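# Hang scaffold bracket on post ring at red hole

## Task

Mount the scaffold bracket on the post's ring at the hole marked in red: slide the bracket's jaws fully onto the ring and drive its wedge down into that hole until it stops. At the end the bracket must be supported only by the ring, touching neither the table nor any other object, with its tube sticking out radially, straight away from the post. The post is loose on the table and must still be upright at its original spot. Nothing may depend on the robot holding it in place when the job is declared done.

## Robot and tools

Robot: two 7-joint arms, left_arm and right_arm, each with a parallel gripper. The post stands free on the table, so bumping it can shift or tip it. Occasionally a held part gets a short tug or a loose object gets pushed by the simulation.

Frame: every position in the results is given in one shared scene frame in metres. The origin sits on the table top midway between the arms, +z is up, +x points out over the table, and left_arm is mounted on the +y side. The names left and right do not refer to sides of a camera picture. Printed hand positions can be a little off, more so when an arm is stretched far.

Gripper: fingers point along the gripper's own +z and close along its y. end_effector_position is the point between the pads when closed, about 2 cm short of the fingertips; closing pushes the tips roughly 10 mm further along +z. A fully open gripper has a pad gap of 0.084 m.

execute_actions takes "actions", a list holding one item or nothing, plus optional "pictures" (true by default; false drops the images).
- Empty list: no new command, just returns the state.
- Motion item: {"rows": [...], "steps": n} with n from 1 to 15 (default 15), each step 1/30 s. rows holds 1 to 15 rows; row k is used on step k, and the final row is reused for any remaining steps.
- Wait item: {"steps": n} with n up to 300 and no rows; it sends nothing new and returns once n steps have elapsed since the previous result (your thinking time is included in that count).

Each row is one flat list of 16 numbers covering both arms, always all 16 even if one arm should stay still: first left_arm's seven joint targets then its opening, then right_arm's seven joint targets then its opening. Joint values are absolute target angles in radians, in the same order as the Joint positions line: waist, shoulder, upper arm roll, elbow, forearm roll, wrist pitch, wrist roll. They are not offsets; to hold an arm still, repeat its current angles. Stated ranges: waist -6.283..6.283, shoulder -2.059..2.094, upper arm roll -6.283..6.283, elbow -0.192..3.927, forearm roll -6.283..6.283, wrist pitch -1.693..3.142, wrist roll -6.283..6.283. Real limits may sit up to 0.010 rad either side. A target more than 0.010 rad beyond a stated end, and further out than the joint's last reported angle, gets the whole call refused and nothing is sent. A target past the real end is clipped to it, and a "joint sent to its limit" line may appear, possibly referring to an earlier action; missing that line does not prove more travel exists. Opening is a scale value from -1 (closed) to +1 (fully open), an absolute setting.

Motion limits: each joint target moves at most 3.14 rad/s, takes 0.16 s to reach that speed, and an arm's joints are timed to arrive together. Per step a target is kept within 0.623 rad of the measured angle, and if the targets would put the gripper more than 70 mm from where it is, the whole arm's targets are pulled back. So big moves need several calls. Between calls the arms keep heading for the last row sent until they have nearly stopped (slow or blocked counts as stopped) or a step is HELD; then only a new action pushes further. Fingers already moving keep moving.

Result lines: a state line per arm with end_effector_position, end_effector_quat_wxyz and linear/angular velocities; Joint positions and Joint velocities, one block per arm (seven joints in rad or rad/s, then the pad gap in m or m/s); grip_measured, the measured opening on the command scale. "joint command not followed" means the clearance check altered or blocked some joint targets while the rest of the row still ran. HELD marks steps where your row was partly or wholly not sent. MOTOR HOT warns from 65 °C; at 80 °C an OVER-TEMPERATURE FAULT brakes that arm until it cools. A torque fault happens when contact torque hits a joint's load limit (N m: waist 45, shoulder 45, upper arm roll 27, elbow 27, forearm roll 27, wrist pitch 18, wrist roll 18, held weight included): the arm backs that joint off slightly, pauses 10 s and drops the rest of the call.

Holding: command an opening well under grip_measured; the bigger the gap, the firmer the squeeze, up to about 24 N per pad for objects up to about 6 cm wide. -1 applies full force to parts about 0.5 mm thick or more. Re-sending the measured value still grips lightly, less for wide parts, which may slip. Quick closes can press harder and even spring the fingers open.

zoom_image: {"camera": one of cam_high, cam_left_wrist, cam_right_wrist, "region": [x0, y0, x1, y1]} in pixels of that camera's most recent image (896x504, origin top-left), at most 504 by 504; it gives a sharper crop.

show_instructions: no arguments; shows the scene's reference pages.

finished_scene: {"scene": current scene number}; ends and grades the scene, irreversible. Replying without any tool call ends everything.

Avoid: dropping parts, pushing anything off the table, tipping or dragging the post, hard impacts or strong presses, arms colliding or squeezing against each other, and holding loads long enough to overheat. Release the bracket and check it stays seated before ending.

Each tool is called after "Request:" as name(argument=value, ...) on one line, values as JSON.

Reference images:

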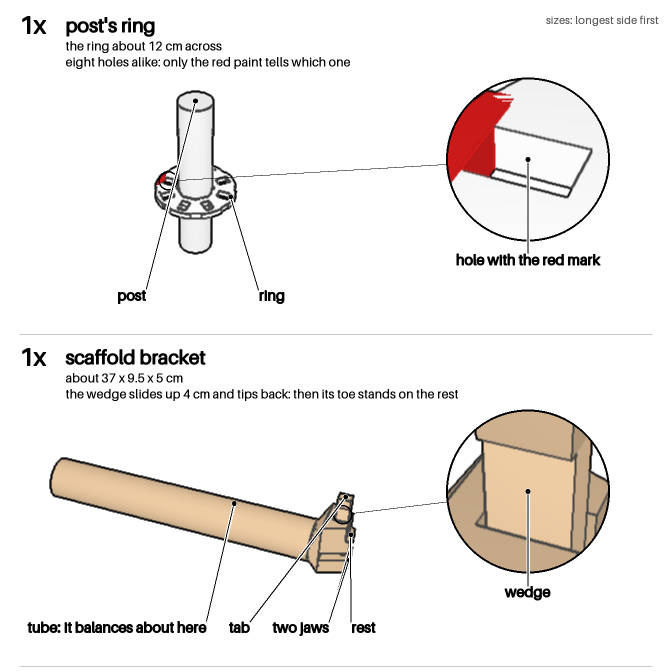

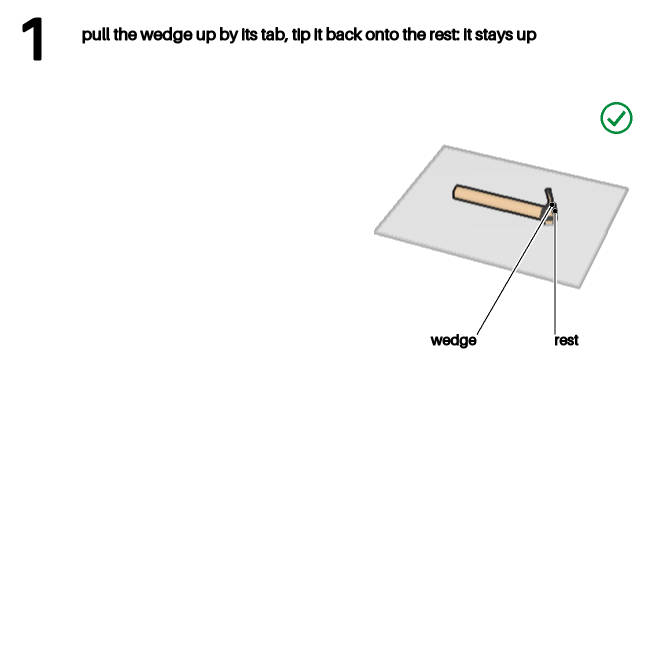

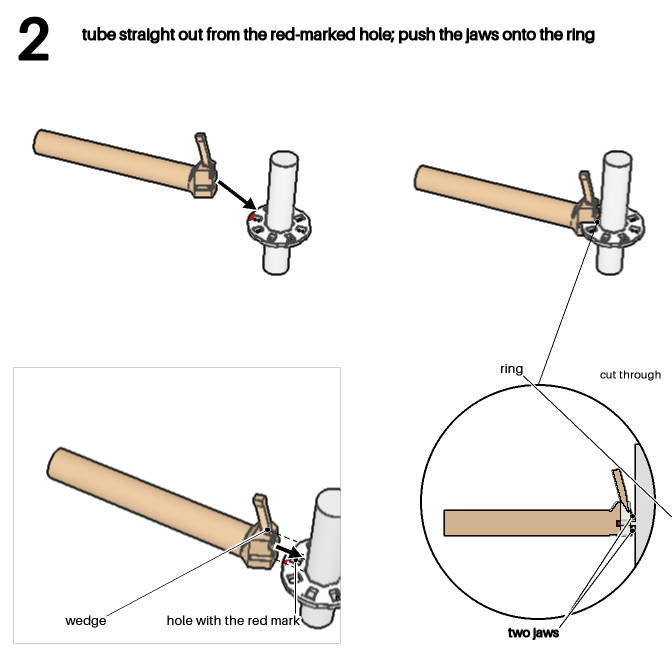

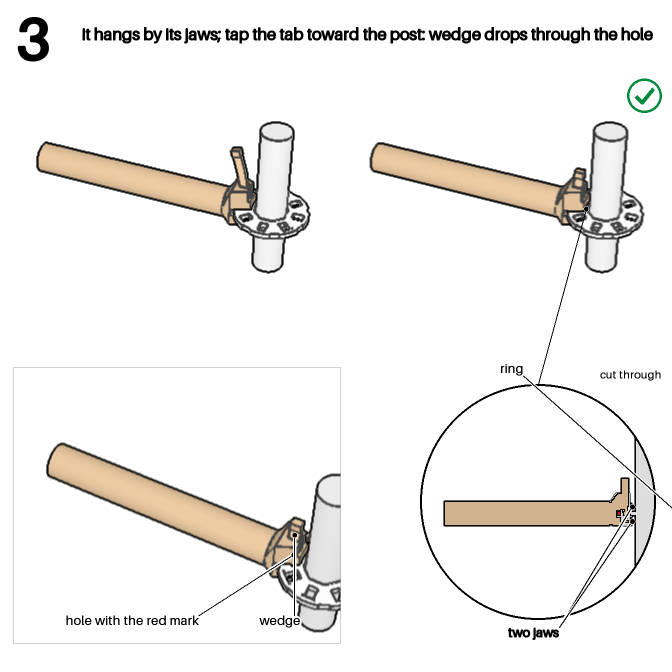

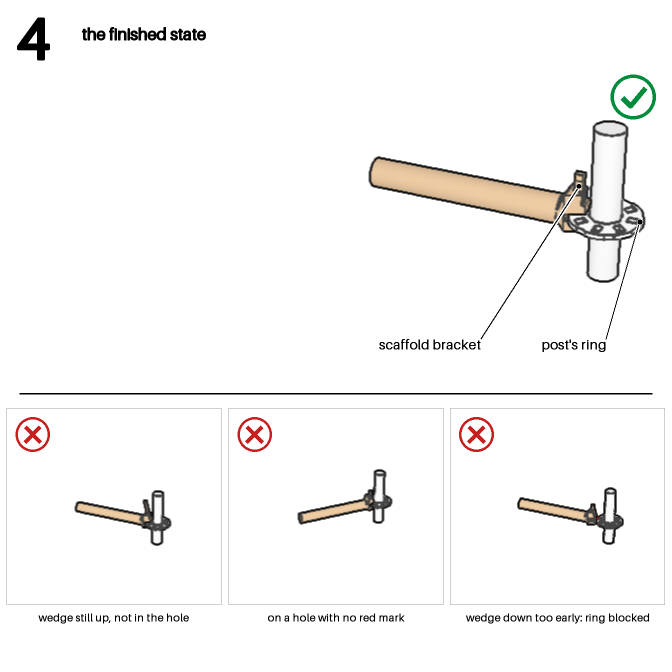

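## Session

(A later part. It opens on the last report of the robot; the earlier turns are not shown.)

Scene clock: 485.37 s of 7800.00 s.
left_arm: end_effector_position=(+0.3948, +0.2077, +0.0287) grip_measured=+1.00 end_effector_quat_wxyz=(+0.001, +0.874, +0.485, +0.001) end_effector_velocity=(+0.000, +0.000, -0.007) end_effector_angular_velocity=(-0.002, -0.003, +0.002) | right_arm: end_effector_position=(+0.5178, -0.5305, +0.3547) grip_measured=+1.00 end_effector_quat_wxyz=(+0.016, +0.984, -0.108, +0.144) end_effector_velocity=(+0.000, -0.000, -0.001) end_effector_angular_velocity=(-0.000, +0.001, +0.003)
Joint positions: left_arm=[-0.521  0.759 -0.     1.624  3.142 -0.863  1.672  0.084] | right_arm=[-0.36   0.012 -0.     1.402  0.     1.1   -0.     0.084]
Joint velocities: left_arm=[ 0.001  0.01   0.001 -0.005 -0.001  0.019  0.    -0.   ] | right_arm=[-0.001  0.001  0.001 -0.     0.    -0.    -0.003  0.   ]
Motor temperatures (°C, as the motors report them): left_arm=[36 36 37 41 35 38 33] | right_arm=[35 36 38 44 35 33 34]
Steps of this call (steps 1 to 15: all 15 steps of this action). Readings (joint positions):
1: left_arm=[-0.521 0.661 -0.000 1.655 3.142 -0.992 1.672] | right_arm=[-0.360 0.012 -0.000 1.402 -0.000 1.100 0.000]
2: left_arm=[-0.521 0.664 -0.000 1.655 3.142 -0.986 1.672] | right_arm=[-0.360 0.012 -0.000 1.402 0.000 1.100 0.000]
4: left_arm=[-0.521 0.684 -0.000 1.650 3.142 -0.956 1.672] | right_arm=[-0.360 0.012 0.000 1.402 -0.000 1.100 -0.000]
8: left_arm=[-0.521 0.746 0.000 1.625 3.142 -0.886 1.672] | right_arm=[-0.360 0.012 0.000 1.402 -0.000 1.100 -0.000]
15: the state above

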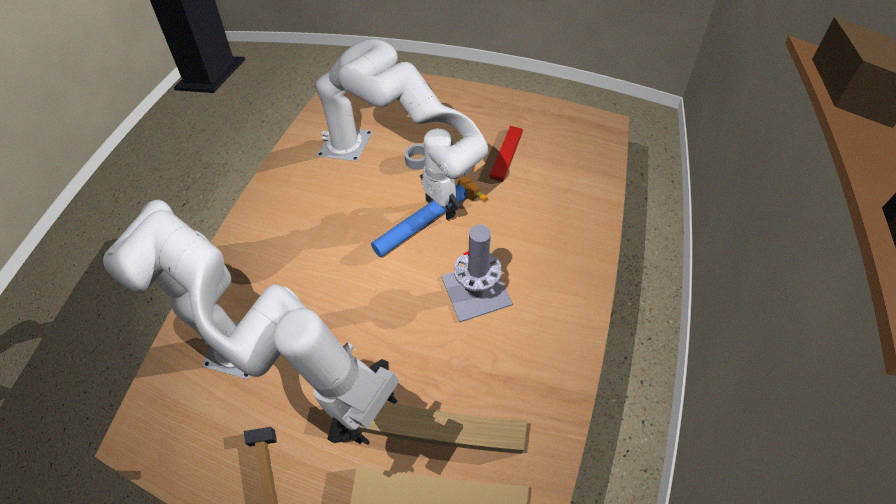

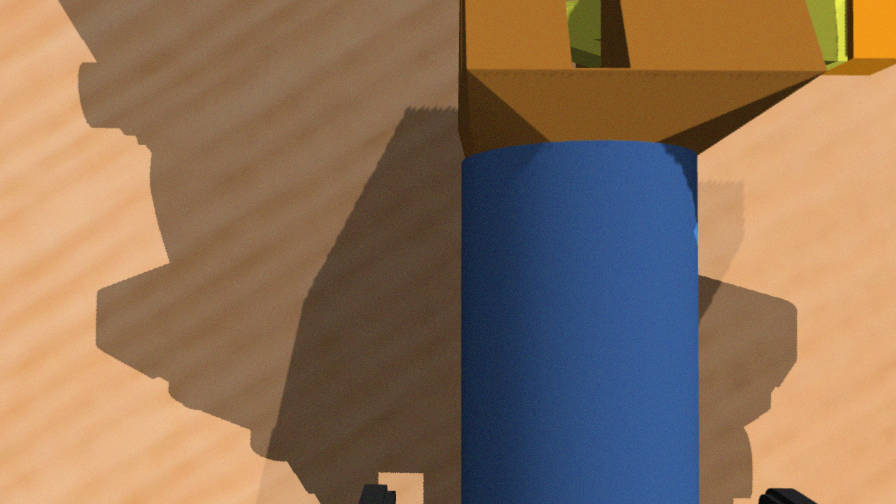

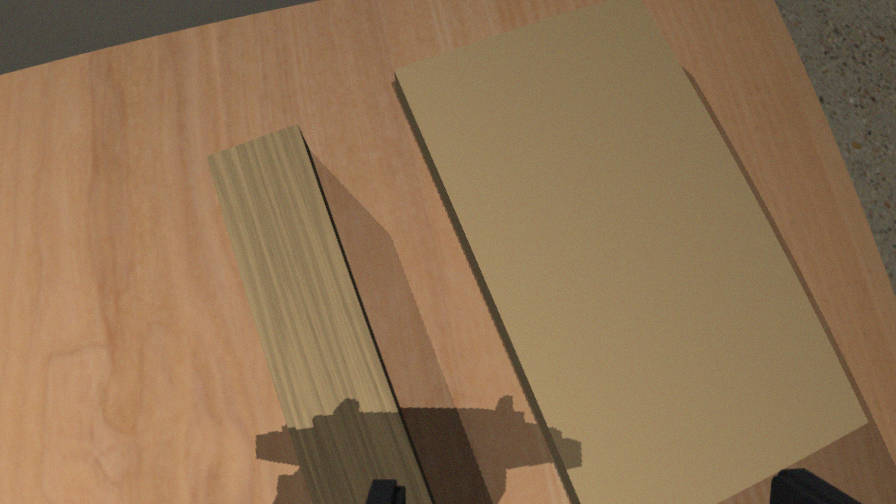

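Request:
execute_actions(actions=[{"rows": [[-0.5205, 0.7613, 0.0, 1.6227, 3.1416, -0.8614, 1.6721, 0.8, -0.36, 0.012, 0.0, 1.402, 0.0, 1.1, 0.0, 1],[-0.5205, 0.7613, 0.0, 1.6227, 3.1416, -0.8614, 1.6721, 0.6, -0.36, 0.012, 0.0, 1.402, 0.0, 1.1, 0.0, 1],[-0.5205, 0.7613, 0.0, 1.6227, 3.1416, -0.8614, 1.6721, 0.45, -0.36, 0.012, 0.0, 1.402, 0.0, 1.1, 0.0, 1],[-0.5205, 0.7613, 0.0, 1.6227, 3.1416, -0.8614, 1.6721, 0.35, -0.36, 0.012, 0.0, 1.402, 0.0, 1.1, 0.0, 1],[-0.5205, 0.7613, 0.0, 1.6227, 3.1416, -0.8614, 1.6721, 0.28, -0.36, 0.012, 0.0, 1.402, 0.0, 1.1, 0.0, 1],[-0.5205, 0.7613, 0.0, 1.6227, 3.1416, -0.8614, 1.6721, 0.22, -0.36, 0.012, 0.0, 1.402, 0.0, 1.1, 0.0, 1],[-0.5205, 0.7613, 0.0, 1.6227, 3.1416, -0.8614, 1.6721, 0.16, -0.36, 0.012, 0.0, 1.402, 0.0, 1.1, 0.0, 1],[-0.5205, 0.7613, 0.0, 1.6227, 3.1416, -0.8614, 1.6721, 0.1, -0.36, 0.012, 0.0, 1.402, 0.0, 1.1, 0.0, 1],[-0.5205, 0.7613, 0.0, 1.6227, 3.1416, -0.8614, 1.6721, 0.0, -0.36, 0.012, 0.0, 1.402, 0.0, 1.1, 0.0, 1],[-0.5205, 0.7613, 0.0, 1.6227, 3.1416, -0.8614, 1.6721, -0.2, -0.36, 0.012, 0.0, 1.402, 0.0, 1.1, 0.0, 1],[-0.5205, 0.7613, 0.0, 1.6227, 3.1416, -0.8614, 1.6721, -0.5, -0.36, 0.012, 0.0, 1.402, 0.0, 1.1, 0.0, 1],[-0.5205, 0.7613, 0.0, 1.6227, 3.1416, -0.8614, 1.6721, -1, -0.36, 0.012, 0.0, 1.402, 0.0, 1.1, 0.0, 1]], "steps": 15}], pictures=false)

Request:
execute_actions(actions=[{"rows": [[-0.5205, 0.759, 0.0, 1.6234, 3.1416, -0.8644, 1.6721, -1, -0.36, 0.012, 0.0, 1.402, 0.0, 1.1, 0.0, 1],[-0.5205, 0.756, 0.0, 1.6243, 3.1416, -0.8683, 1.6721, -1, -0.36, 0.012, 0.0, 1.402, 0.0, 1.1, 0.0, 1],[-0.5205, 0.752, 0.0, 1.6255, 3.1416, -0.8735, 1.6721, -1, -0.36, 0.012, 0.0, 1.402, 0.0, 1.1, 0.0, 1],[-0.5205, 0.748, 0.0, 1.6267, 3.1416, -0.8787, 1.6721, -1, -0.36, 0.012, 0.0, 1.402, 0.0, 1.1, 0.0, 1],[-0.5205, 0.744, 0.0, 1.6279, 3.1416, -0.8839, 1.6721, -1, -0.36, 0.012, 0.0, 1.402, 0.0, 1.1, 0.0, 1],[-0.5205, 0.74, 0.0, 1.6291, 3.1416, -0.8891, 1.6721, -1, -0.36, 0.012, 0.0, 1.402, 0.0, 1.1, 0.0, 1],[-0.5205, 0.736, 0.0, 1.6303, 3.1416, -0.8943, 1.6721, -1, -0.36, 0.012, 0.0, 1.402, 0.0, 1.1, 0.0, 1],[-0.5205, 0.732, 0.0, 1.6315, 3.1416, -0.8995, 1.6721, -1, -0.36, 0.012, 0.0, 1.402, 0.0, 1.1, 0.0, 1],[-0.5205, 0.728, 0.0, 1.6327, 3.1416, -0.9047, 1.6721, -1, -0.36, 0.012, 0.0, 1.402, 0.0, 1.1, 0.0, 1],[-0.5205, 0.724, 0.0, 1.6339, 3.1416, -0.9099, 1.6721, -1, -0.36, 0.012, 0.0, 1.402, 0.0, 1.1, 0.0, 1],[-0.5205, 0.72, 0.0, 1.6351, 3.1416, -0.9151, 1.6721, -1, -0.36, 0.012, 0.0, 1.402, 0.0, 1.1, 0.0, 1],[-0.5205, 0.716, 0.0, 1.6363, 3.1416, -0.9203, 1.6721, -1, -0.36, 0.012, 0.0, 1.402, 0.0, 1.1, 0.0, 1],[-0.5205, 0.713, 0.0, 1.6372, 3.1416, -0.9242, 1.6721, -1, -0.36, 0.012, 0.0, 1.402, 0.0, 1.1, 0.0, 1],[-0.5205, 0.71, 0.0, 1.638, 3.1416, -0.928, 1.6721, -1, -0.36, 0.012, 0.0, 1.402, 0.0, 1.1, 0.0, 1]], "steps": 15}], pictures=false)

Request:
execute_actions(actions=[{"steps": 30}])

Scene clock: 525.33 s of 7800.00 s.
left_arm: end_effector_position=(+0.3936, +0.2085, +0.0272) grip_measured=+0.13 end_effector_quat_wxyz=(-0.001, +0.874, +0.485, -0.001) end_effector_velocity=(+0.000, -0.001, +0.000) end_effector_angular_velocity=(-0.001, -0.002, -0.003) | right_arm: end_effector_position=(+0.5178, -0.5305, +0.3547) grip_measured=+1.00 end_effector_quat_wxyz=(+0.016, +0.984, -0.108, +0.144) end_effector_velocity=(-0.000, -0.000, -0.000) end_effector_angular_velocity=(+0.000, -0.000, -0.003)
Joint positions: left_arm=[-0.52   0.761  0.     1.622  3.142 -0.863  1.672  0.05 ] | right_arm=[-0.36   0.012 -0.     1.402  0.     1.1   -0.     0.084]
Joint velocities: left_arm=[-0.002  0.    -0.001  0.001  0.     0.002  0.001  0.   ] | right_arm=[ 0.     0.    -0.    -0.    -0.    -0.     0.003 -0.   ]
Motor temperatures (°C, as the motors report them): left_arm=[36 37 37 40 35 38 33] | right_arm=[35 36 38 44 35 33 34]
Steps of this call (steps 1 to 15: the robot went on to your last target; steps 16 to 90: nothing new was sent; then 36.47 s passed at rest; steps 91 to 105: all 15 steps of this action). Readings (joint positions):
91: left_arm=[-0.520 0.761 0.000 1.623 3.142 -0.861 1.672] | right_arm=[-0.360 0.012 -0.000 1.402 -0.000 1.100 -0.000]
92: left_arm=[-0.520 0.761 -0.000 1.623 3.142 -0.861 1.672] | right_arm=[-0.360 0.012 0.000 1.402 -0.000 1.100 0.000]
94: left_arm=[-0.521 0.761 -0.000 1.623 3.142 -0.861 1.672] | right_arm=[-0.360 0.012 0.000 1.402 0.000 1.100 0.000]
98: left_arm=[-0.520 0.761 0.000 1.622 3.142 -0.864 1.672] | right_arm=[-0.360 0.012 0.000 1.402 0.000 1.100 -0.000]
105: the state above

Scene clock: 525.83 s of 7800.00 s.
left_arm: end_effector_position=(+0.3952, +0.2076, +0.0553) grip_measured=+0.13 end_effector_quat_wxyz=(+0.000, +0.874, +0.485, +0.000) end_effector_velocity=(+0.000, -0.001, +0.063) end_effector_angular_velocity=(-0.001, -0.001, -0.000) | right_arm: end_effector_position=(+0.5178, -0.5305, +0.3547) grip_measured=+1.00 end_effector_quat_wxyz=(+0.016, +0.984, -0.108, +0.144) end_effector_velocity=(-0.000, -0.000, -0.000) end_effector_angular_velocity=(+0.000, +0.000, +0.001)
Joint positions: left_arm=[-0.52   0.718  0.     1.636  3.142 -0.918  1.672  0.05 ] | right_arm=[-0.36   0.012 -0.     1.402  0.     1.1    0.     0.084]
Joint velocities: left_arm=[-0.001 -0.099 -0.001  0.028 -0.001 -0.125 -0.    -0.   ] | right_arm=[-0.     0.    -0.     0.     0.    -0.    -0.001  0.   ]
Motor temperatures (°C, as the motors report them): left_arm=[36 37 37 40 35 38 33] | right_arm=[35 36 38 44 35 33 34]
Steps of this call (steps 1 to 15: all 15 steps of this action). Readings (joint positions):
1: left_arm=[-0.520 0.761 0.000 1.622 3.142 -0.863 1.672] | right_arm=[-0.360 0.012 -0.000 1.402 -0.000 1.100 -0.000]
2: left_arm=[-0.520 0.761 0.000 1.622 3.142 -0.864 1.672] | right_arm=[-0.360 0.012 0.000 1.402 0.000 1.100 0.000]
4: left_arm=[-0.520 0.760 0.000 1.622 3.142 -0.864 1.672] | right_arm=[-0.360 0.012 0.000 1.402 -0.000 1.100 -0.000]
8: left_arm=[-0.521 0.748 -0.000 1.626 3.142 -0.881 1.672] | right_arm=[-0.360 0.012 -0.000 1.402 -0.000 1.100 0.000]
15: the state above

Scene clock: 526.83 s of 7800.00 s.
left_arm: end_effector_position=(+0.3950, +0.2077, +0.0602) grip_measured=+0.13 end_effector_quat_wxyz=(-0.000, +0.874, +0.485, -0.000) end_effector_velocity=(+0.000, +0.000, +0.000) end_effector_angular_velocity=(-0.000, -0.001, +0.001) | right_arm: end_effector_position=(+0.5178, -0.5305, +0.3547) grip_measured=+1.00 end_effector_quat_wxyz=(+0.016, +0.984, -0.108, +0.144) end_effector_velocity=(+0.000, +0.000, -0.000) end_effector_angular_velocity=(+0.001, +0.001, +0.000)
Joint positions: left_arm=[-0.521  0.71  -0.     1.638  3.142 -0.928  1.672  0.05 ] | right_arm=[-0.36   0.012 -0.     1.402 -0.     1.1    0.     0.084]
Joint velocities: left_arm=[ 0.    -0.     0.001  0.    -0.     0.     0.    -0.   ] | right_arm=[ 0.  0. -0. -0.  0.  0. -0. -0.]
Motor temperatures (°C, as the motors report them): left_arm=[36 37 37 41 35 38 33] | right_arm=[35 36 38 44 35 33 34]
Steps of this call (steps 1 to 30: the robot went on to your last target). Readings (joint positions):
1: left_arm=[-0.520 0.715 -0.000 1.637 3.142 -0.921 1.672] | right_arm=[-0.360 0.012 -0.000 1.402 -0.000 1.100 -0.000]
2: left_arm=[-0.521 0.713 -0.000 1.638 3.142 -0.923 1.672] | right_arm=[-0.360 0.012 0.000 1.402 0.000 1.100 0.000]
4: left_arm=[-0.521 0.711 -0.000 1.638 3.142 -0.926 1.672] | right_arm=[-0.360 0.012 -0.000 1.402 0.000 1.100 -0.000]
8: left_arm=[-0.520 0.711 -0.000 1.637 3.142 -0.927 1.672] | right_arm=[-0.360 0.012 -0.000 1.402 0.000 1.100 0.000]
30: the state above
All arms were judged still, so your last target was given up. Only a new action makes them travel on or press farther. Fingers that are still opening or closing keep moving.

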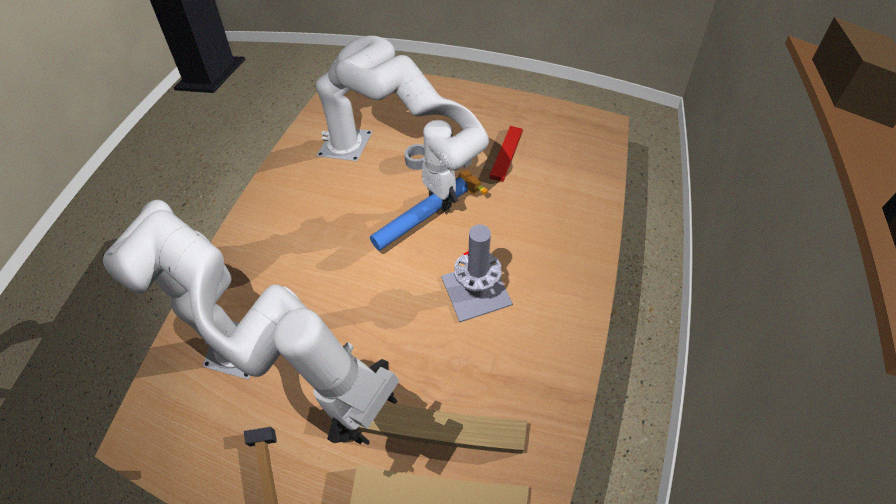

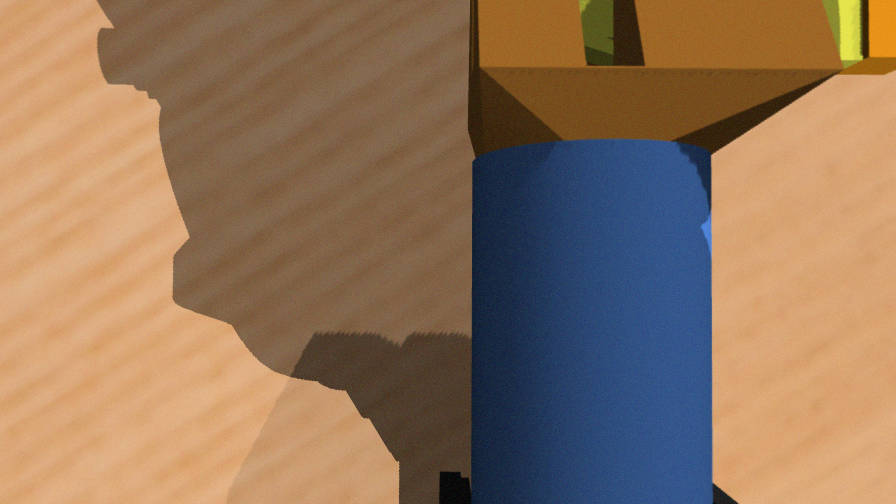

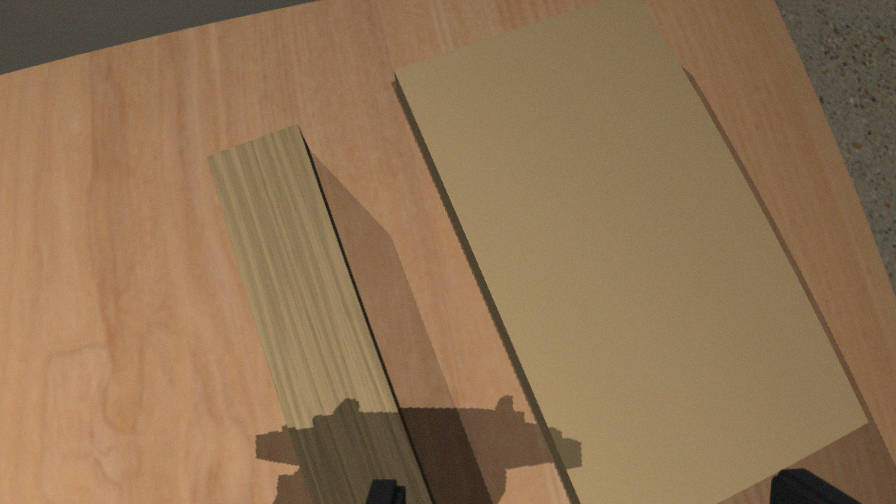

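Request:
execute_actions(actions=[{"rows": [[-0.523, 0.708, 0.0, 1.64, 3.1416, -0.932, 1.671, -1, -0.36, 0.012, 0.0, 1.402, 0.0, 1.1, 0.0, 1],[-0.53, 0.704, 0.0, 1.645, 3.1416, -0.941, 1.668, -1, -0.36, 0.012, 0.0, 1.402, 0.0, 1.1, 0.0, 1],[-0.54, 0.698, 0.0, 1.653, 3.1416, -0.955, 1.663, -1, -0.36, 0.012, 0.0, 1.402, 0.0, 1.1, 0.0, 1],[-0.553, 0.691, 0.0, 1.6616, 3.1416, -0.9706, 1.657, -1, -0.36, 0.012, 0.0, 1.402, 0.0, 1.1, 0.0, 1],[-0.568, 0.684, 0.0, 1.6703, 3.1416, -0.9863, 1.65, -1, -0.36, 0.012, 0.0, 1.402, 0.0, 1.1, 0.0, 1],[-0.585, 0.677, 0.0, 1.679, 3.1416, -1.002, 1.643, -1, -0.36, 0.012, 0.0, 1.402, 0.0, 1.1, 0.0, 1],[-0.602, 0.67, 0.0, 1.6877, 3.1416, -1.0177, 1.636, -1, -0.36, 0.012, 0.0, 1.402, 0.0, 1.1, 0.0, 1],[-0.62, 0.663, 0.0, 1.6964, 3.1416, -1.0334, 1.629, -1, -0.36, 0.012, 0.0, 1.402, 0.0, 1.1, 0.0, 1],[-0.638, 0.656, 0.0, 1.705, 3.1416, -1.049, 1.622, -1, -0.36, 0.012, 0.0, 1.402, 0.0, 1.1, 0.0, 1],[-0.656, 0.649, 0.0, 1.7138, 3.1416, -1.0648, 1.615, -1, -0.36, 0.012, 0.0, 1.402, 0.0, 1.1, 0.0, 1],[-0.674, 0.643, 0.0, 1.7212, 3.1416, -1.0782, 1.608, -1, -0.36, 0.012, 0.0, 1.402, 0.0, 1.1, 0.0, 1],[-0.692, 0.638, 0.0, 1.7274, 3.1416, -1.0894, 1.601, -1, -0.36, 0.012, 0.0, 1.402, 0.0, 1.1, 0.0, 1],[-0.71, 0.633, 0.0, 1.7336, 3.1416, -1.1006, 1.594, -1, -0.36, 0.012, 0.0, 1.402, 0.0, 1.1, 0.0, 1],[-0.728, 0.63, 0.0, 1.7374, 3.1416, -1.1074, 1.587, -1, -0.36, 0.012, 0.0, 1.402, 0.0, 1.1, 0.0, 1],[-0.746, 0.6274, 0.0, 1.7406, 3.1416, -1.1132, 1.58, -1, -0.36, 0.012, 0.0, 1.402, 0.0, 1.1, 0.0, 1]], "steps": 15}], pictures=false)

Request:
execute_actions(actions=[{"rows": [[-0.764, 0.6274, 0.0, 1.7406, 3.1416, -1.1132, 1.575, -1, -0.36, 0.012, 0.0, 1.402, 0.0, 1.1, 0.0, 1],[-0.782, 0.6274, 0.0, 1.7406, 3.1416, -1.1132, 1.5708, -1, -0.36, 0.012, 0.0, 1.402, 0.0, 1.1, 0.0, 1],[-0.8, 0.6274, 0.0, 1.7406, 3.1416, -1.1132, 1.5708, -1, -0.36, 0.012, 0.0, 1.402, 0.0, 1.1, 0.0, 1],[-0.818, 0.6274, 0.0, 1.7406, 3.1416, -1.1132, 1.5708, -1, -0.36, 0.012, 0.0, 1.402, 0.0, 1.1, 0.0, 1],[-0.836, 0.6274, 0.0, 1.7406, 3.1416, -1.1132, 1.5708, -1, -0.36, 0.012, 0.0, 1.402, 0.0, 1.1, 0.0, 1],[-0.854, 0.6274, 0.0, 1.7406, 3.1416, -1.1132, 1.5708, -1, -0.36, 0.012, 0.0, 1.402, 0.0, 1.1, 0.0, 1],[-0.872, 0.6274, 0.0, 1.7406, 3.1416, -1.1132, 1.5708, -1, -0.36, 0.012, 0.0, 1.402, 0.0, 1.1, 0.0, 1],[-0.89, 0.6274, 0.0, 1.7406, 3.1416, -1.1132, 1.5708, -1, -0.36, 0.012, 0.0, 1.402, 0.0, 1.1, 0.0, 1],[-0.907, 0.6274, 0.0, 1.7406, 3.1416, -1.1132, 1.5708, -1, -0.36, 0.012, 0.0, 1.402, 0.0, 1.1, 0.0, 1],[-0.922, 0.6274, 0.0, 1.7406, 3.1416, -1.1132, 1.5708, -1, -0.36, 0.012, 0.0, 1.402, 0.0, 1.1, 0.0, 1],[-0.935, 0.6274, 0.0, 1.7406, 3.1416, -1.1132, 1.5708, -1, -0.36, 0.012, 0.0, 1.402, 0.0, 1.1, 0.0, 1],[-0.946, 0.6274, 0.0, 1.7406, 3.1416, -1.1132, 1.5708, -1, -0.36, 0.012, 0.0, 1.402, 0.0, 1.1, 0.0, 1],[-0.955, 0.6274, 0.0, 1.7406, 3.1416, -1.1132, 1.5708, -1, -0.36, 0.012, 0.0, 1.402, 0.0, 1.1, 0.0, 1],[-0.961, 0.6274, 0.0, 1.7406, 3.1416, -1.1132, 1.5708, -1, -0.36, 0.012, 0.0, 1.402, 0.0, 1.1, 0.0, 1],[-0.964, 0.6274, 0.0, 1.7406, 3.1416, -1.1132, 1.5708, -1, -0.36, 0.012, 0.0, 1.402, 0.0, 1.1, 0.0, 1]], "steps": 15}])

Scene clock: 570.43 s of 7800.00 s.
left_arm: end_effector_position=(+0.3584, +0.1363, +0.1270) grip_measured=+0.13 end_effector_quat_wxyz=(+0.002, +0.897, +0.441, -0.000) end_effector_velocity=(-0.143, -0.199, +0.140) end_effector_angular_velocity=(+0.007, -0.006, -0.311) | right_arm: end_effector_position=(+0.5178, -0.5305, +0.3547) grip_measured=+1.00 end_effector_quat_wxyz=(+0.016, +0.984, -0.108, +0.144) end_effector_velocity=(+0.000, -0.000, -0.000) end_effector_angular_velocity=(-0.000, +0.001, -0.001)
Joint positions: left_arm=[-0.686  0.64  -0.002  1.724  3.141 -1.081  1.604  0.05 ] | right_arm=[-0.36   0.012 -0.     1.402  0.     1.1   -0.     0.084]
Joint velocities: left_arm=[-0.525 -0.145  0.012  0.176  0.003 -0.32  -0.206  0.   ] | right_arm=[ 0.     0.001 -0.    -0.    -0.001 -0.     0.001  0.   ]
Motor temperatures (°C, as the motors report them): left_arm=[36 37 37 42 35 38 33] | right_arm=[35 36 38 45 35 33 34]
Steps of this call (steps 1 to 130: nothing new was sent; then 38.77 s passed at rest; steps 131 to 145: all 15 steps of this action). Readings (joint positions):
131: left_arm=[-0.521 0.710 0.000 1.638 3.142 -0.928 1.672] | right_arm=[-0.360 0.012 0.000 1.402 -0.000 1.100 0.000]
132: left_arm=[-0.521 0.710 0.000 1.638 3.142 -0.929 1.672] | right_arm=[-0.360 0.012 0.000 1.402 0.000 1.100 0.000]
134: left_arm=[-0.527 0.707 0.002 1.642 3.142 -0.938 1.669] | right_arm=[-0.360 0.012 -0.000 1.402 -0.000 1.100 0.000]
138: left_arm=[-0.567 0.686 0.002 1.669 3.142 -0.984 1.650] | right_arm=[-0.360 0.012 -0.000 1.402 0.000 1.100 0.000]
145: the state above

Scene clock: 570.93 s of 7800.00 s.
left_arm: end_effector_position=(+0.2752, +0.0483, +0.1398) grip_measured=+0.13 end_effector_quat_wxyz=(+0.000, +0.940, +0.340, -0.001) end_effector_velocity=(-0.119, -0.100, +0.002) end_effector_angular_velocity=(-0.007, +0.004, -0.318) | right_arm: end_effector_position=(+0.5178, -0.5305, +0.3547) grip_measured=+1.00 end_effector_quat_wxyz=(+0.016, +0.984, -0.108, +0.144) end_effector_velocity=(-0.000, -0.000, +0.001) end_effector_angular_velocity=(-0.001, -0.001, +0.000)
Joint positions: left_arm=[-0.938  0.628 -0.002  1.74   3.141 -1.113  1.571  0.05 ] | right_arm=[-0.36   0.012 -0.     1.402 -0.     1.1    0.     0.084]
Joint velocities: left_arm=[-0.314 -0.003 -0.009  0.002 -0.002 -0.002 -0.002  0.   ] | right_arm=[-0.001 -0.     0.     0.001 -0.     0.    -0.001  0.   ]
Motor temperatures (°C, as the motors report them): left_arm=[36 37 37 42 35 38 33] | right_arm=[35 36 38 45 35 33 34]
Steps of this call (steps 1 to 15: all 15 steps of this action). Readings (joint positions):
1: left_arm=[-0.703 0.636 -0.001 1.729 3.141 -1.091 1.597] | right_arm=[-0.360 0.012 -0.000 1.402 0.000 1.100 0.000]
2: left_arm=[-0.721 0.633 -0.001 1.733 3.141 -1.098 1.591] | right_arm=[-0.360 0.012 -0.000 1.402 0.000 1.100 -0.000]
4: left_arm=[-0.756 0.629 -0.000 1.738 3.142 -1.106 1.580] | right_arm=[-0.360 0.012 -0.000 1.402 -0.000 1.100 -0.000]
8: left_arm=[-0.828 0.629 -0.000 1.739 3.142 -1.111 1.573] | right_arm=[-0.360 0.012 -0.000 1.402 -0.000 1.100 -0.000]
15: the state above

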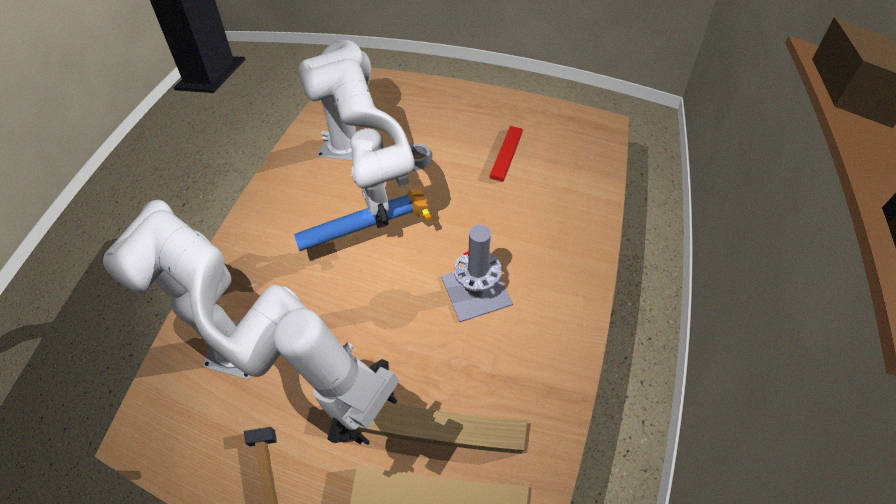

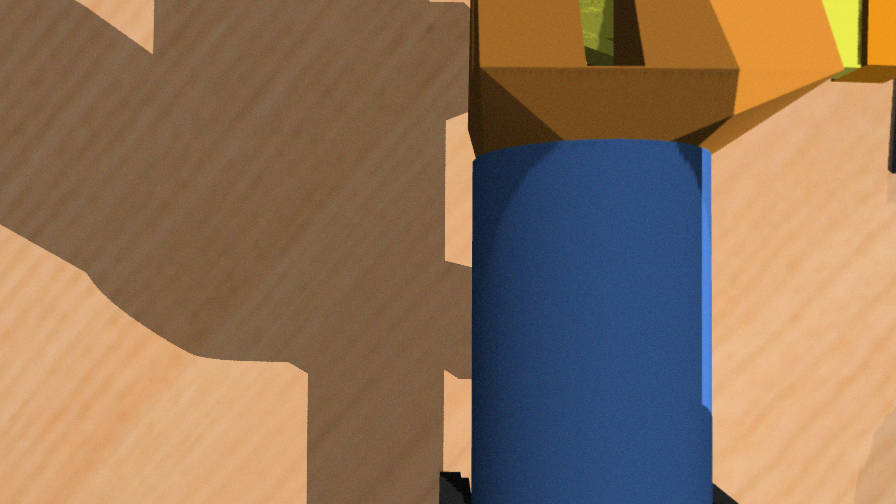

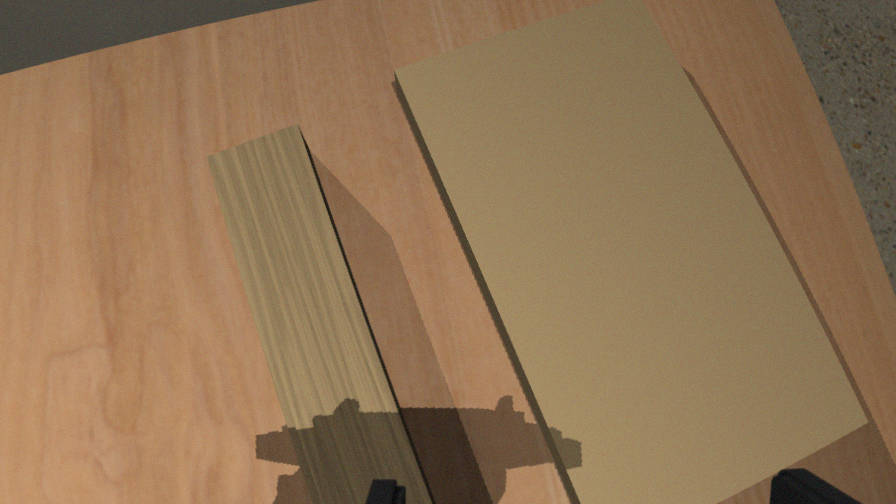

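Request:
execute_actions(actions=[{"rows": [[-0.964, 0.60, 0.0, 1.70, 3.1416, -1.065, 1.5708, -1, -0.36, 0.012, 0.0, 1.402, 0.0, 1.1, 0.0, 1],[-0.964, 0.571, 0.0, 1.658, 3.1416, -1.017, 1.5708, -1, -0.36, 0.012, 0.0, 1.402, 0.0, 1.1, 0.0, 1],[-0.964, 0.543, 0.0, 1.617, 3.1416, -0.969, 1.5708, -1, -0.36, 0.012, 0.0, 1.402, 0.0, 1.1, 0.0, 1],[-0.964, 0.515, 0.0, 1.575, 3.1416, -0.921, 1.5708, -1, -0.36, 0.012, 0.0, 1.402, 0.0, 1.1, 0.0, 1],[-0.964, 0.487, 0.0, 1.534, 3.1416, -0.873, 1.5708, -1, -0.36, 0.012, 0.0, 1.402, 0.0, 1.1, 0.0, 1],[-0.964, 0.459, 0.0, 1.493, 3.1416, -0.825, 1.5708, -1, -0.36, 0.012, 0.0, 1.402, 0.0, 1.1, 0.0, 1],[-0.964, 0.43, 0.0, 1.452, 3.1416, -0.777, 1.5708, -1, -0.36, 0.012, 0.0, 1.402, 0.0, 1.1, 0.0, 1],[-0.964, 0.402, 0.0, 1.41, 3.1416, -0.729, 1.5708, -1, -0.36, 0.012, 0.0, 1.402, 0.0, 1.1, 0.0, 1],[-0.964, 0.374, 0.0, 1.369, 3.1416, -0.681, 1.5708, -1, -0.36, 0.012, 0.0, 1.402, 0.0, 1.1, 0.0, 1],[-0.964, 0.346, 0.0, 1.328, 3.1416, -0.633, 1.5708, -1, -0.36, 0.012, 0.0, 1.402, 0.0, 1.1, 0.0, 1],[-0.964, 0.318, 0.0, 1.286, 3.1416, -0.584, 1.5708, -1, -0.36, 0.012, 0.0, 1.402, 0.0, 1.1, 0.0, 1],[-0.964, 0.29, 0.0, 1.245, 3.1416, -0.536, 1.5708, -1, -0.36, 0.012, 0.0, 1.402, 0.0, 1.1, 0.0, 1],[-0.964, 0.262, 0.0, 1.204, 3.1416, -0.488, 1.5708, -1, -0.36, 0.012, 0.0, 1.402, 0.0, 1.1, 0.0, 1],[-0.964, 0.234, 0.0, 1.162, 3.1416, -0.44, 1.5708, -1, -0.36, 0.012, 0.0, 1.402, 0.0, 1.1, 0.0, 1],[-0.964, 0.2055, 0.0, 1.1212, 3.1416, -0.3921, 1.5708, -1, -0.36, 0.012, 0.0, 1.402, 0.0, 1.1, 0.0, 1]], "steps": 15}], pictures=false)

Request:
execute_actions(actions=[{"rows": [[-0.964, 0.193, 0.0, 1.09, 3.1416, -0.339, 1.5708, -1, -0.36, 0.012, 0.0, 1.402, 0.0, 1.1, 0.0, 1],[-0.964, 0.18, 0.0, 1.06, 3.1416, -0.286, 1.5708, -1, -0.36, 0.012, 0.0, 1.402, 0.0, 1.1, 0.0, 1],[-0.964, 0.168, 0.0, 1.029, 3.1416, -0.233, 1.5708, -1, -0.36, 0.012, 0.0, 1.402, 0.0, 1.1, 0.0, 1],[-0.964, 0.155, 0.0, 0.998, 3.1416, -0.18, 1.5708, -1, -0.36, 0.012, 0.0, 1.402, 0.0, 1.1, 0.0, 1],[-0.964, 0.143, 0.0, 0.968, 3.1416, -0.127, 1.5708, -1, -0.36, 0.012, 0.0, 1.402, 0.0, 1.1, 0.0, 1],[-0.964, 0.13, 0.0, 0.937, 3.1416, -0.074, 1.5708, -1, -0.36, 0.012, 0.0, 1.402, 0.0, 1.1, 0.0, 1],[-0.964, 0.118, 0.0, 0.906, 3.1416, -0.021, 1.5708, -1, -0.36, 0.012, 0.0, 1.402, 0.0, 1.1, 0.0, 1],[-0.964, 0.105, 0.0, 0.876, 3.1416, 0.032, 1.5708, -1, -0.36, 0.012, 0.0, 1.402, 0.0, 1.1, 0.0, 1],[-0.964, 0.093, 0.0, 0.845, 3.1416, 0.085, 1.5708, -1, -0.36, 0.012, 0.0, 1.402, 0.0, 1.1, 0.0, 1],[-0.964, 0.08, 0.0, 0.814, 3.1416, 0.138, 1.5708, -1, -0.36, 0.012, 0.0, 1.402, 0.0, 1.1, 0.0, 1],[-0.964, 0.067, 0.0, 0.784, 3.1416, 0.191, 1.5708, -1, -0.36, 0.012, 0.0, 1.402, 0.0, 1.1, 0.0, 1],[-0.964, 0.055, 0.0, 0.753, 3.1416, 0.244, 1.5708, -1, -0.36, 0.012, 0.0, 1.402, 0.0, 1.1, 0.0, 1],[-0.964, 0.042, 0.0, 0.722, 3.1416, 0.297, 1.5708, -1, -0.36, 0.012, 0.0, 1.402, 0.0, 1.1, 0.0, 1],[-0.964, 0.03, 0.0, 0.692, 3.1416, 0.35, 1.5708, -1, -0.36, 0.012, 0.0, 1.402, 0.0, 1.1, 0.0, 1],[-0.964, 0.0173, 0.0, 0.661, 3.1416, 0.4035, 1.5708, -1, -0.36, 0.012, 0.0, 1.402, 0.0, 1.1, 0.0, 1]], "steps": 15}], pictures=false)

Request:
execute_actions(actions=[{"rows": [[-0.964, 0.03, 0.0, 0.65, 3.1416, 0.46, 1.5708, -1, -0.36, 0.012, 0.0, 1.402, 0.0, 1.1, 0.0, 1],[-0.964, 0.046, 0.0, 0.636, 3.1416, 0.525, 1.5708, -1, -0.36, 0.012, 0.0, 1.402, 0.0, 1.1, 0.0, 1],[-0.964, 0.062, 0.0, 0.622, 3.1416, 0.59, 1.5708, -1, -0.36, 0.012, 0.0, 1.402, 0.0, 1.1, 0.0, 1],[-0.964, 0.079, 0.0, 0.608, 3.1416, 0.655, 1.5708, -1, -0.36, 0.012, 0.0, 1.402, 0.0, 1.1, 0.0, 1],[-0.964, 0.095, 0.0, 0.594, 3.1416, 0.72, 1.5708, -1, -0.36, 0.012, 0.0, 1.402, 0.0, 1.1, 0.0, 1],[-0.964, 0.111, 0.0, 0.58, 3.1416, 0.785, 1.5708, -1, -0.36, 0.012, 0.0, 1.402, 0.0, 1.1, 0.0, 1],[-0.964, 0.128, 0.0, 0.566, 3.1416, 0.85, 1.5708, -1, -0.36, 0.012, 0.0, 1.402, 0.0, 1.1, 0.0, 1],[-0.964, 0.144, 0.0, 0.552, 3.1416, 0.915, 1.5708, -1, -0.36, 0.012, 0.0, 1.402, 0.0, 1.1, 0.0, 1],[-0.964, 0.16, 0.0, 0.538, 3.1416, 0.98, 1.5708, -1, -0.36, 0.012, 0.0, 1.402, 0.0, 1.1, 0.0, 1],[-0.964, 0.177, 0.0, 0.524, 3.1416, 1.045, 1.5708, -1, -0.36, 0.012, 0.0, 1.402, 0.0, 1.1, 0.0, 1],[-0.964, 0.193, 0.0, 0.51, 3.1416, 1.11, 1.5708, -1, -0.36, 0.012, 0.0, 1.402, 0.0, 1.1, 0.0, 1],[-0.964, 0.209, 0.0, 0.496, 3.1416, 1.175, 1.5708, -1, -0.36, 0.012, 0.0, 1.402, 0.0, 1.1, 0.0, 1],[-0.964, 0.226, 0.0, 0.482, 3.1416, 1.24, 1.5708, -1, -0.36, 0.012, 0.0, 1.402, 0.0, 1.1, 0.0, 1],[-0.964, 0.242, 0.0, 0.468, 3.1416, 1.307, 1.5708, -1, -0.36, 0.012, 0.0, 1.402, 0.0, 1.1, 0.0, 1],[-0.964, 0.2585, 0.0, 0.4546, 3.1416, 1.3747, 1.5708, -1, -0.36, 0.012, 0.0, 1.402, 0.0, 1.1, 0.0, 1]], "steps": 15}], pictures=false)

Request:
execute_actions(actions=[{"steps": 25}])

Scene clock: 629.20 s of 7800.00 s.
left_arm: end_effector_position=(+0.2734, +0.0328, +0.1369) grip_measured=+0.13 end_effector_quat_wxyz=(+0.177, +0.927, +0.323, +0.062) end_effector_velocity=(+0.000, +0.002, +0.010) end_effector_angular_velocity=(-0.800, -0.636, +0.002) | right_arm: end_effector_position=(+0.5178, -0.5305, +0.3547) grip_measured=+1.00 end_effector_quat_wxyz=(+0.016, +0.984, -0.108, +0.144) end_effector_velocity=(-0.000, -0.001, +0.000) end_effector_angular_velocity=(-0.001, +0.000, -0.001)
Joint positions: left_arm=[-0.964  0.321 -0.     1.291  3.142 -0.592  1.571  0.05 ] | right_arm=[-0.36   0.012  0.     1.402  0.     1.1    0.     0.084]
Joint velocities: left_arm=[ 0.002 -0.83   0.001 -1.232  0.     1.423  0.001 -0.   ] | right_arm=[-0.002 -0.    -0.    -0.    -0.001  0.    -0.001 -0.   ]
Motor temperatures (°C, as the motors report them): left_arm=[36 38 37 43 35 38 33] | right_arm=[35 36 38 45 35 33 34]
Steps of this call (steps 1 to 30: the robot went on to your last target; steps 31 to 90: nothing new was sent; then 54.77 s passed at rest; steps 91 to 105: all 15 steps of this action). Readings (joint positions):
91: left_arm=[-0.964 0.627 0.000 1.740 3.142 -1.113 1.571] | right_arm=[-0.360 0.012 -0.000 1.402 -0.000 1.100 -0.000]
92: left_arm=[-0.964 0.625 0.000 1.737 3.142 -1.109 1.571] | right_arm=[-0.360 0.012 -0.000 1.402 -0.000 1.100 0.000]
94: left_arm=[-0.964 0.604 0.000 1.704 3.142 -1.069 1.571] | right_arm=[-0.360 0.012 -0.000 1.402 -0.000 1.100 -0.000]
98: left_arm=[-0.964 0.512 0.000 1.571 3.142 -0.917 1.571] | right_arm=[-0.360 0.012 -0.000 1.402 -0.000 1.100 0.000]
105: the state above

Scene clock: 629.70 s of 7800.00 s.
left_arm: end_effector_position=(+0.2830, +0.0207, +0.1326) grip_measured=+0.13 end_effector_quat_wxyz=(+0.409, +0.851, +0.297, +0.143) end_effector_velocity=(+0.004, -0.005, +0.033) end_effector_angular_velocity=(-0.820, -0.650, +0.001) | right_arm: end_effector_position=(+0.5178, -0.5305, +0.3547) grip_measured=+1.00 end_effector_quat_wxyz=(+0.016, +0.984, -0.108, +0.144) end_effector_velocity=(-0.000, -0.000, +0.000) end_effector_angular_velocity=(+0.000, -0.001, -0.002)
Joint positions: left_arm=[-0.964  0.072  0.     0.791  3.142  0.176  1.571  0.05 ] | right_arm=[-0.36   0.012 -0.     1.402  0.     1.1    0.     0.084]
Joint velocities: left_arm=[ 0.001 -0.382 -0.    -0.914 -0.     1.578 -0.001  0.   ] | right_arm=[-0.001 -0.     0.    -0.    -0.    -0.     0.001 -0.   ]
Motor temperatures (°C, as the motors report them): left_arm=[36 38 37 43 35 38 33] | right_arm=[35 36 38 45 35 33 34]
Steps of this call (steps 1 to 15: all 15 steps of this action). Readings (joint positions):
1: left_arm=[-0.964 0.294 0.000 1.250 3.142 -0.544 1.571] | right_arm=[-0.360 0.012 -0.000 1.402 -0.000 1.100 -0.000]
2: left_arm=[-0.964 0.267 0.000 1.210 3.142 -0.496 1.571] | right_arm=[-0.360 0.012 -0.000 1.402 -0.000 1.100 0.000]
4: left_arm=[-0.964 0.223 -0.000 1.137 3.142 -0.398 1.571] | right_arm=[-0.360 0.012 -0.000 1.402 -0.000 1.100 0.000]
8: left_arm=[-0.964 0.162 0.000 1.007 3.142 -0.192 1.571] | right_arm=[-0.360 0.012 -0.000 1.402 0.000 1.100 -0.000]
15: the state above

Scene clock: 630.20 s of 7800.00 s.
left_arm: end_effector_position=(+0.2955, +0.0050, +0.1307) grip_measured=+0.13 end_effector_quat_wxyz=(+0.611, +0.720, +0.251, +0.213) end_effector_velocity=(-0.006, +0.007, +0.035) end_effector_angular_velocity=(-0.825, -0.655, -0.000) | right_arm: end_effector_position=(+0.5178, -0.5305, +0.3547) grip_measured=+1.00 end_effector_quat_wxyz=(+0.016, +0.984, -0.108, +0.144) end_effector_velocity=(+0.000, +0.001, -0.001) end_effector_angular_velocity=(+0.001, +0.001, -0.000)
Joint positions: left_arm=[-0.964  0.186  0.     0.518  3.142  1.076  1.571  0.05 ] | right_arm=[-0.36   0.012 -0.     1.402 -0.     1.1    0.     0.084]
Joint velocities: left_arm=[ 0.     0.475 -0.    -0.408  0.     1.936  0.001  0.   ] | right_arm=[ 0.001  0.001 -0.    -0.001  0.001 -0.     0.001 -0.   ]
Motor temperatures (°C, as the motors report them): left_arm=[36 38 37 43 35 38 33] | right_arm=[35 36 38 45 35 33 34]
Steps of this call (steps 1 to 15: all 15 steps of this action). Readings (joint positions):
1: left_arm=[-0.964 0.059 0.000 0.761 3.142 0.229 1.571] | right_arm=[-0.360 0.012 -0.000 1.402 -0.000 1.100 -0.000]
2: left_arm=[-0.964 0.048 -0.000 0.732 3.142 0.282 1.571] | right_arm=[-0.360 0.012 -0.000 1.402 0.000 1.100 -0.000]
4: left_arm=[-0.964 0.039 -0.000 0.684 3.142 0.392 1.571] | right_arm=[-0.360 0.012 -0.000 1.402 0.000 1.100 0.000]
8: left_arm=[-0.964 0.077 -0.000 0.620 3.142 0.631 1.571] | right_arm=[-0.360 0.012 0.000 1.402 0.000 1.100 0.000]
15: the state above

Scene clock: 631.03 s of 7800.00 s.
left_arm: end_effector_position=(+0.2915, +0.0100, +0.1401) grip_measured=+0.13 end_effector_quat_wxyz=(+0.668, +0.668, +0.233, +0.233) end_effector_velocity=(-0.000, +0.000, -0.001) end_effector_angular_velocity=(+0.001, +0.001, -0.000) | right_arm: end_effector_position=(+0.5178, -0.5305, +0.3547) grip_measured=+1.00 end_effector_quat_wxyz=(+0.016, +0.984, -0.108, +0.144) end_effector_velocity=(-0.000, +0.000, +0.000) end_effector_angular_velocity=(-0.001, -0.000, +0.001)
Joint positions: left_arm=[-0.964  0.258 -0.     0.455  3.142  1.375  1.571  0.05 ] | right_arm=[-0.36   0.012 -0.     1.402  0.     1.1    0.     0.084]
Joint velocities: left_arm=[ 0.     0.001  0.    -0.001  0.001  0.    -0.    -0.   ] | right_arm=[ 0.001 -0.001  0.    -0.    -0.001  0.     0.    -0.   ]
Motor temperatures (°C, as the motors report them): left_arm=[36 38 37 43 35 38 33] | right_arm=[35 36 38 45 35 33 34]
Steps of this call (steps 1 to 25: the robot went on to your last target). Readings (joint positions):
1: left_arm=[-0.964 0.202 0.000 0.504 3.142 1.141 1.571] | right_arm=[-0.360 0.012 -0.000 1.402 0.000 1.100 -0.000]
2: left_arm=[-0.964 0.217 0.000 0.491 3.142 1.202 1.571] | right_arm=[-0.360 0.012 0.000 1.402 0.000 1.100 -0.000]
4: left_arm=[-0.964 0.240 0.000 0.471 3.142 1.293 1.571] | right_arm=[-0.360 0.012 0.000 1.402 -0.000 1.100 0.000]
8: left_arm=[-0.964 0.254 0.000 0.458 3.142 1.357 1.571] | right_arm=[-0.360 0.012 -0.000 1.402 -0.000 1.100 -0.000]
25: the state above

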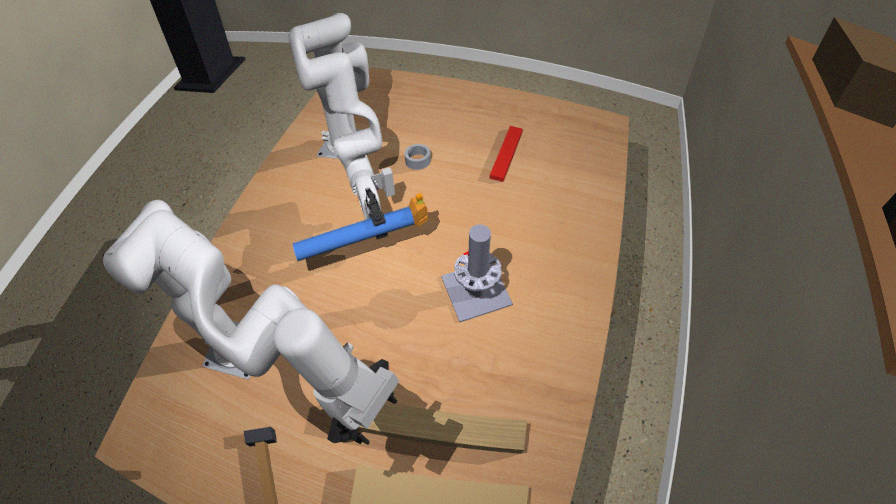

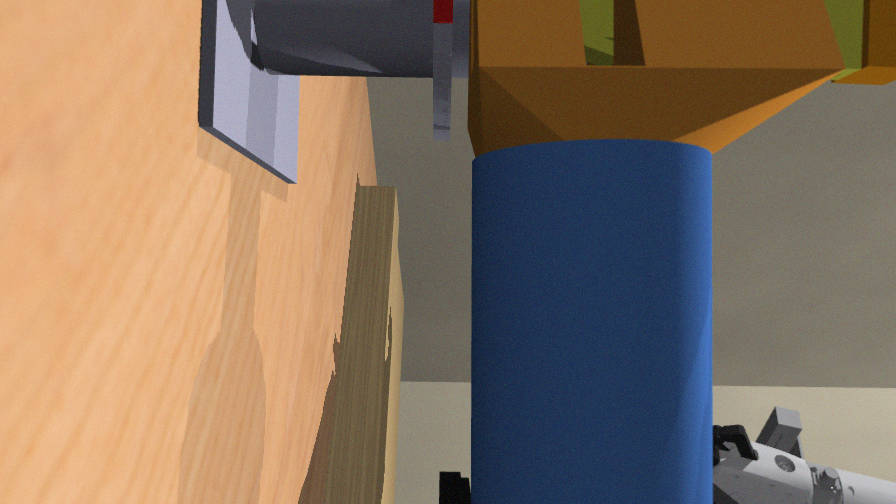

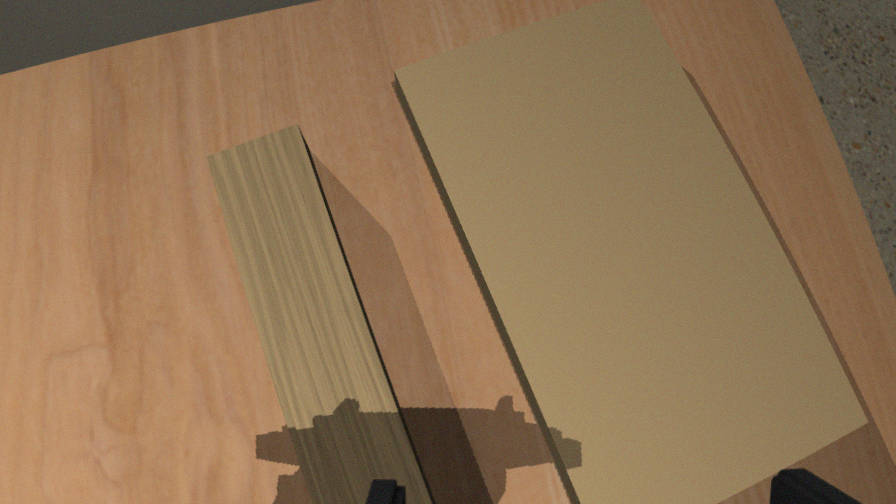

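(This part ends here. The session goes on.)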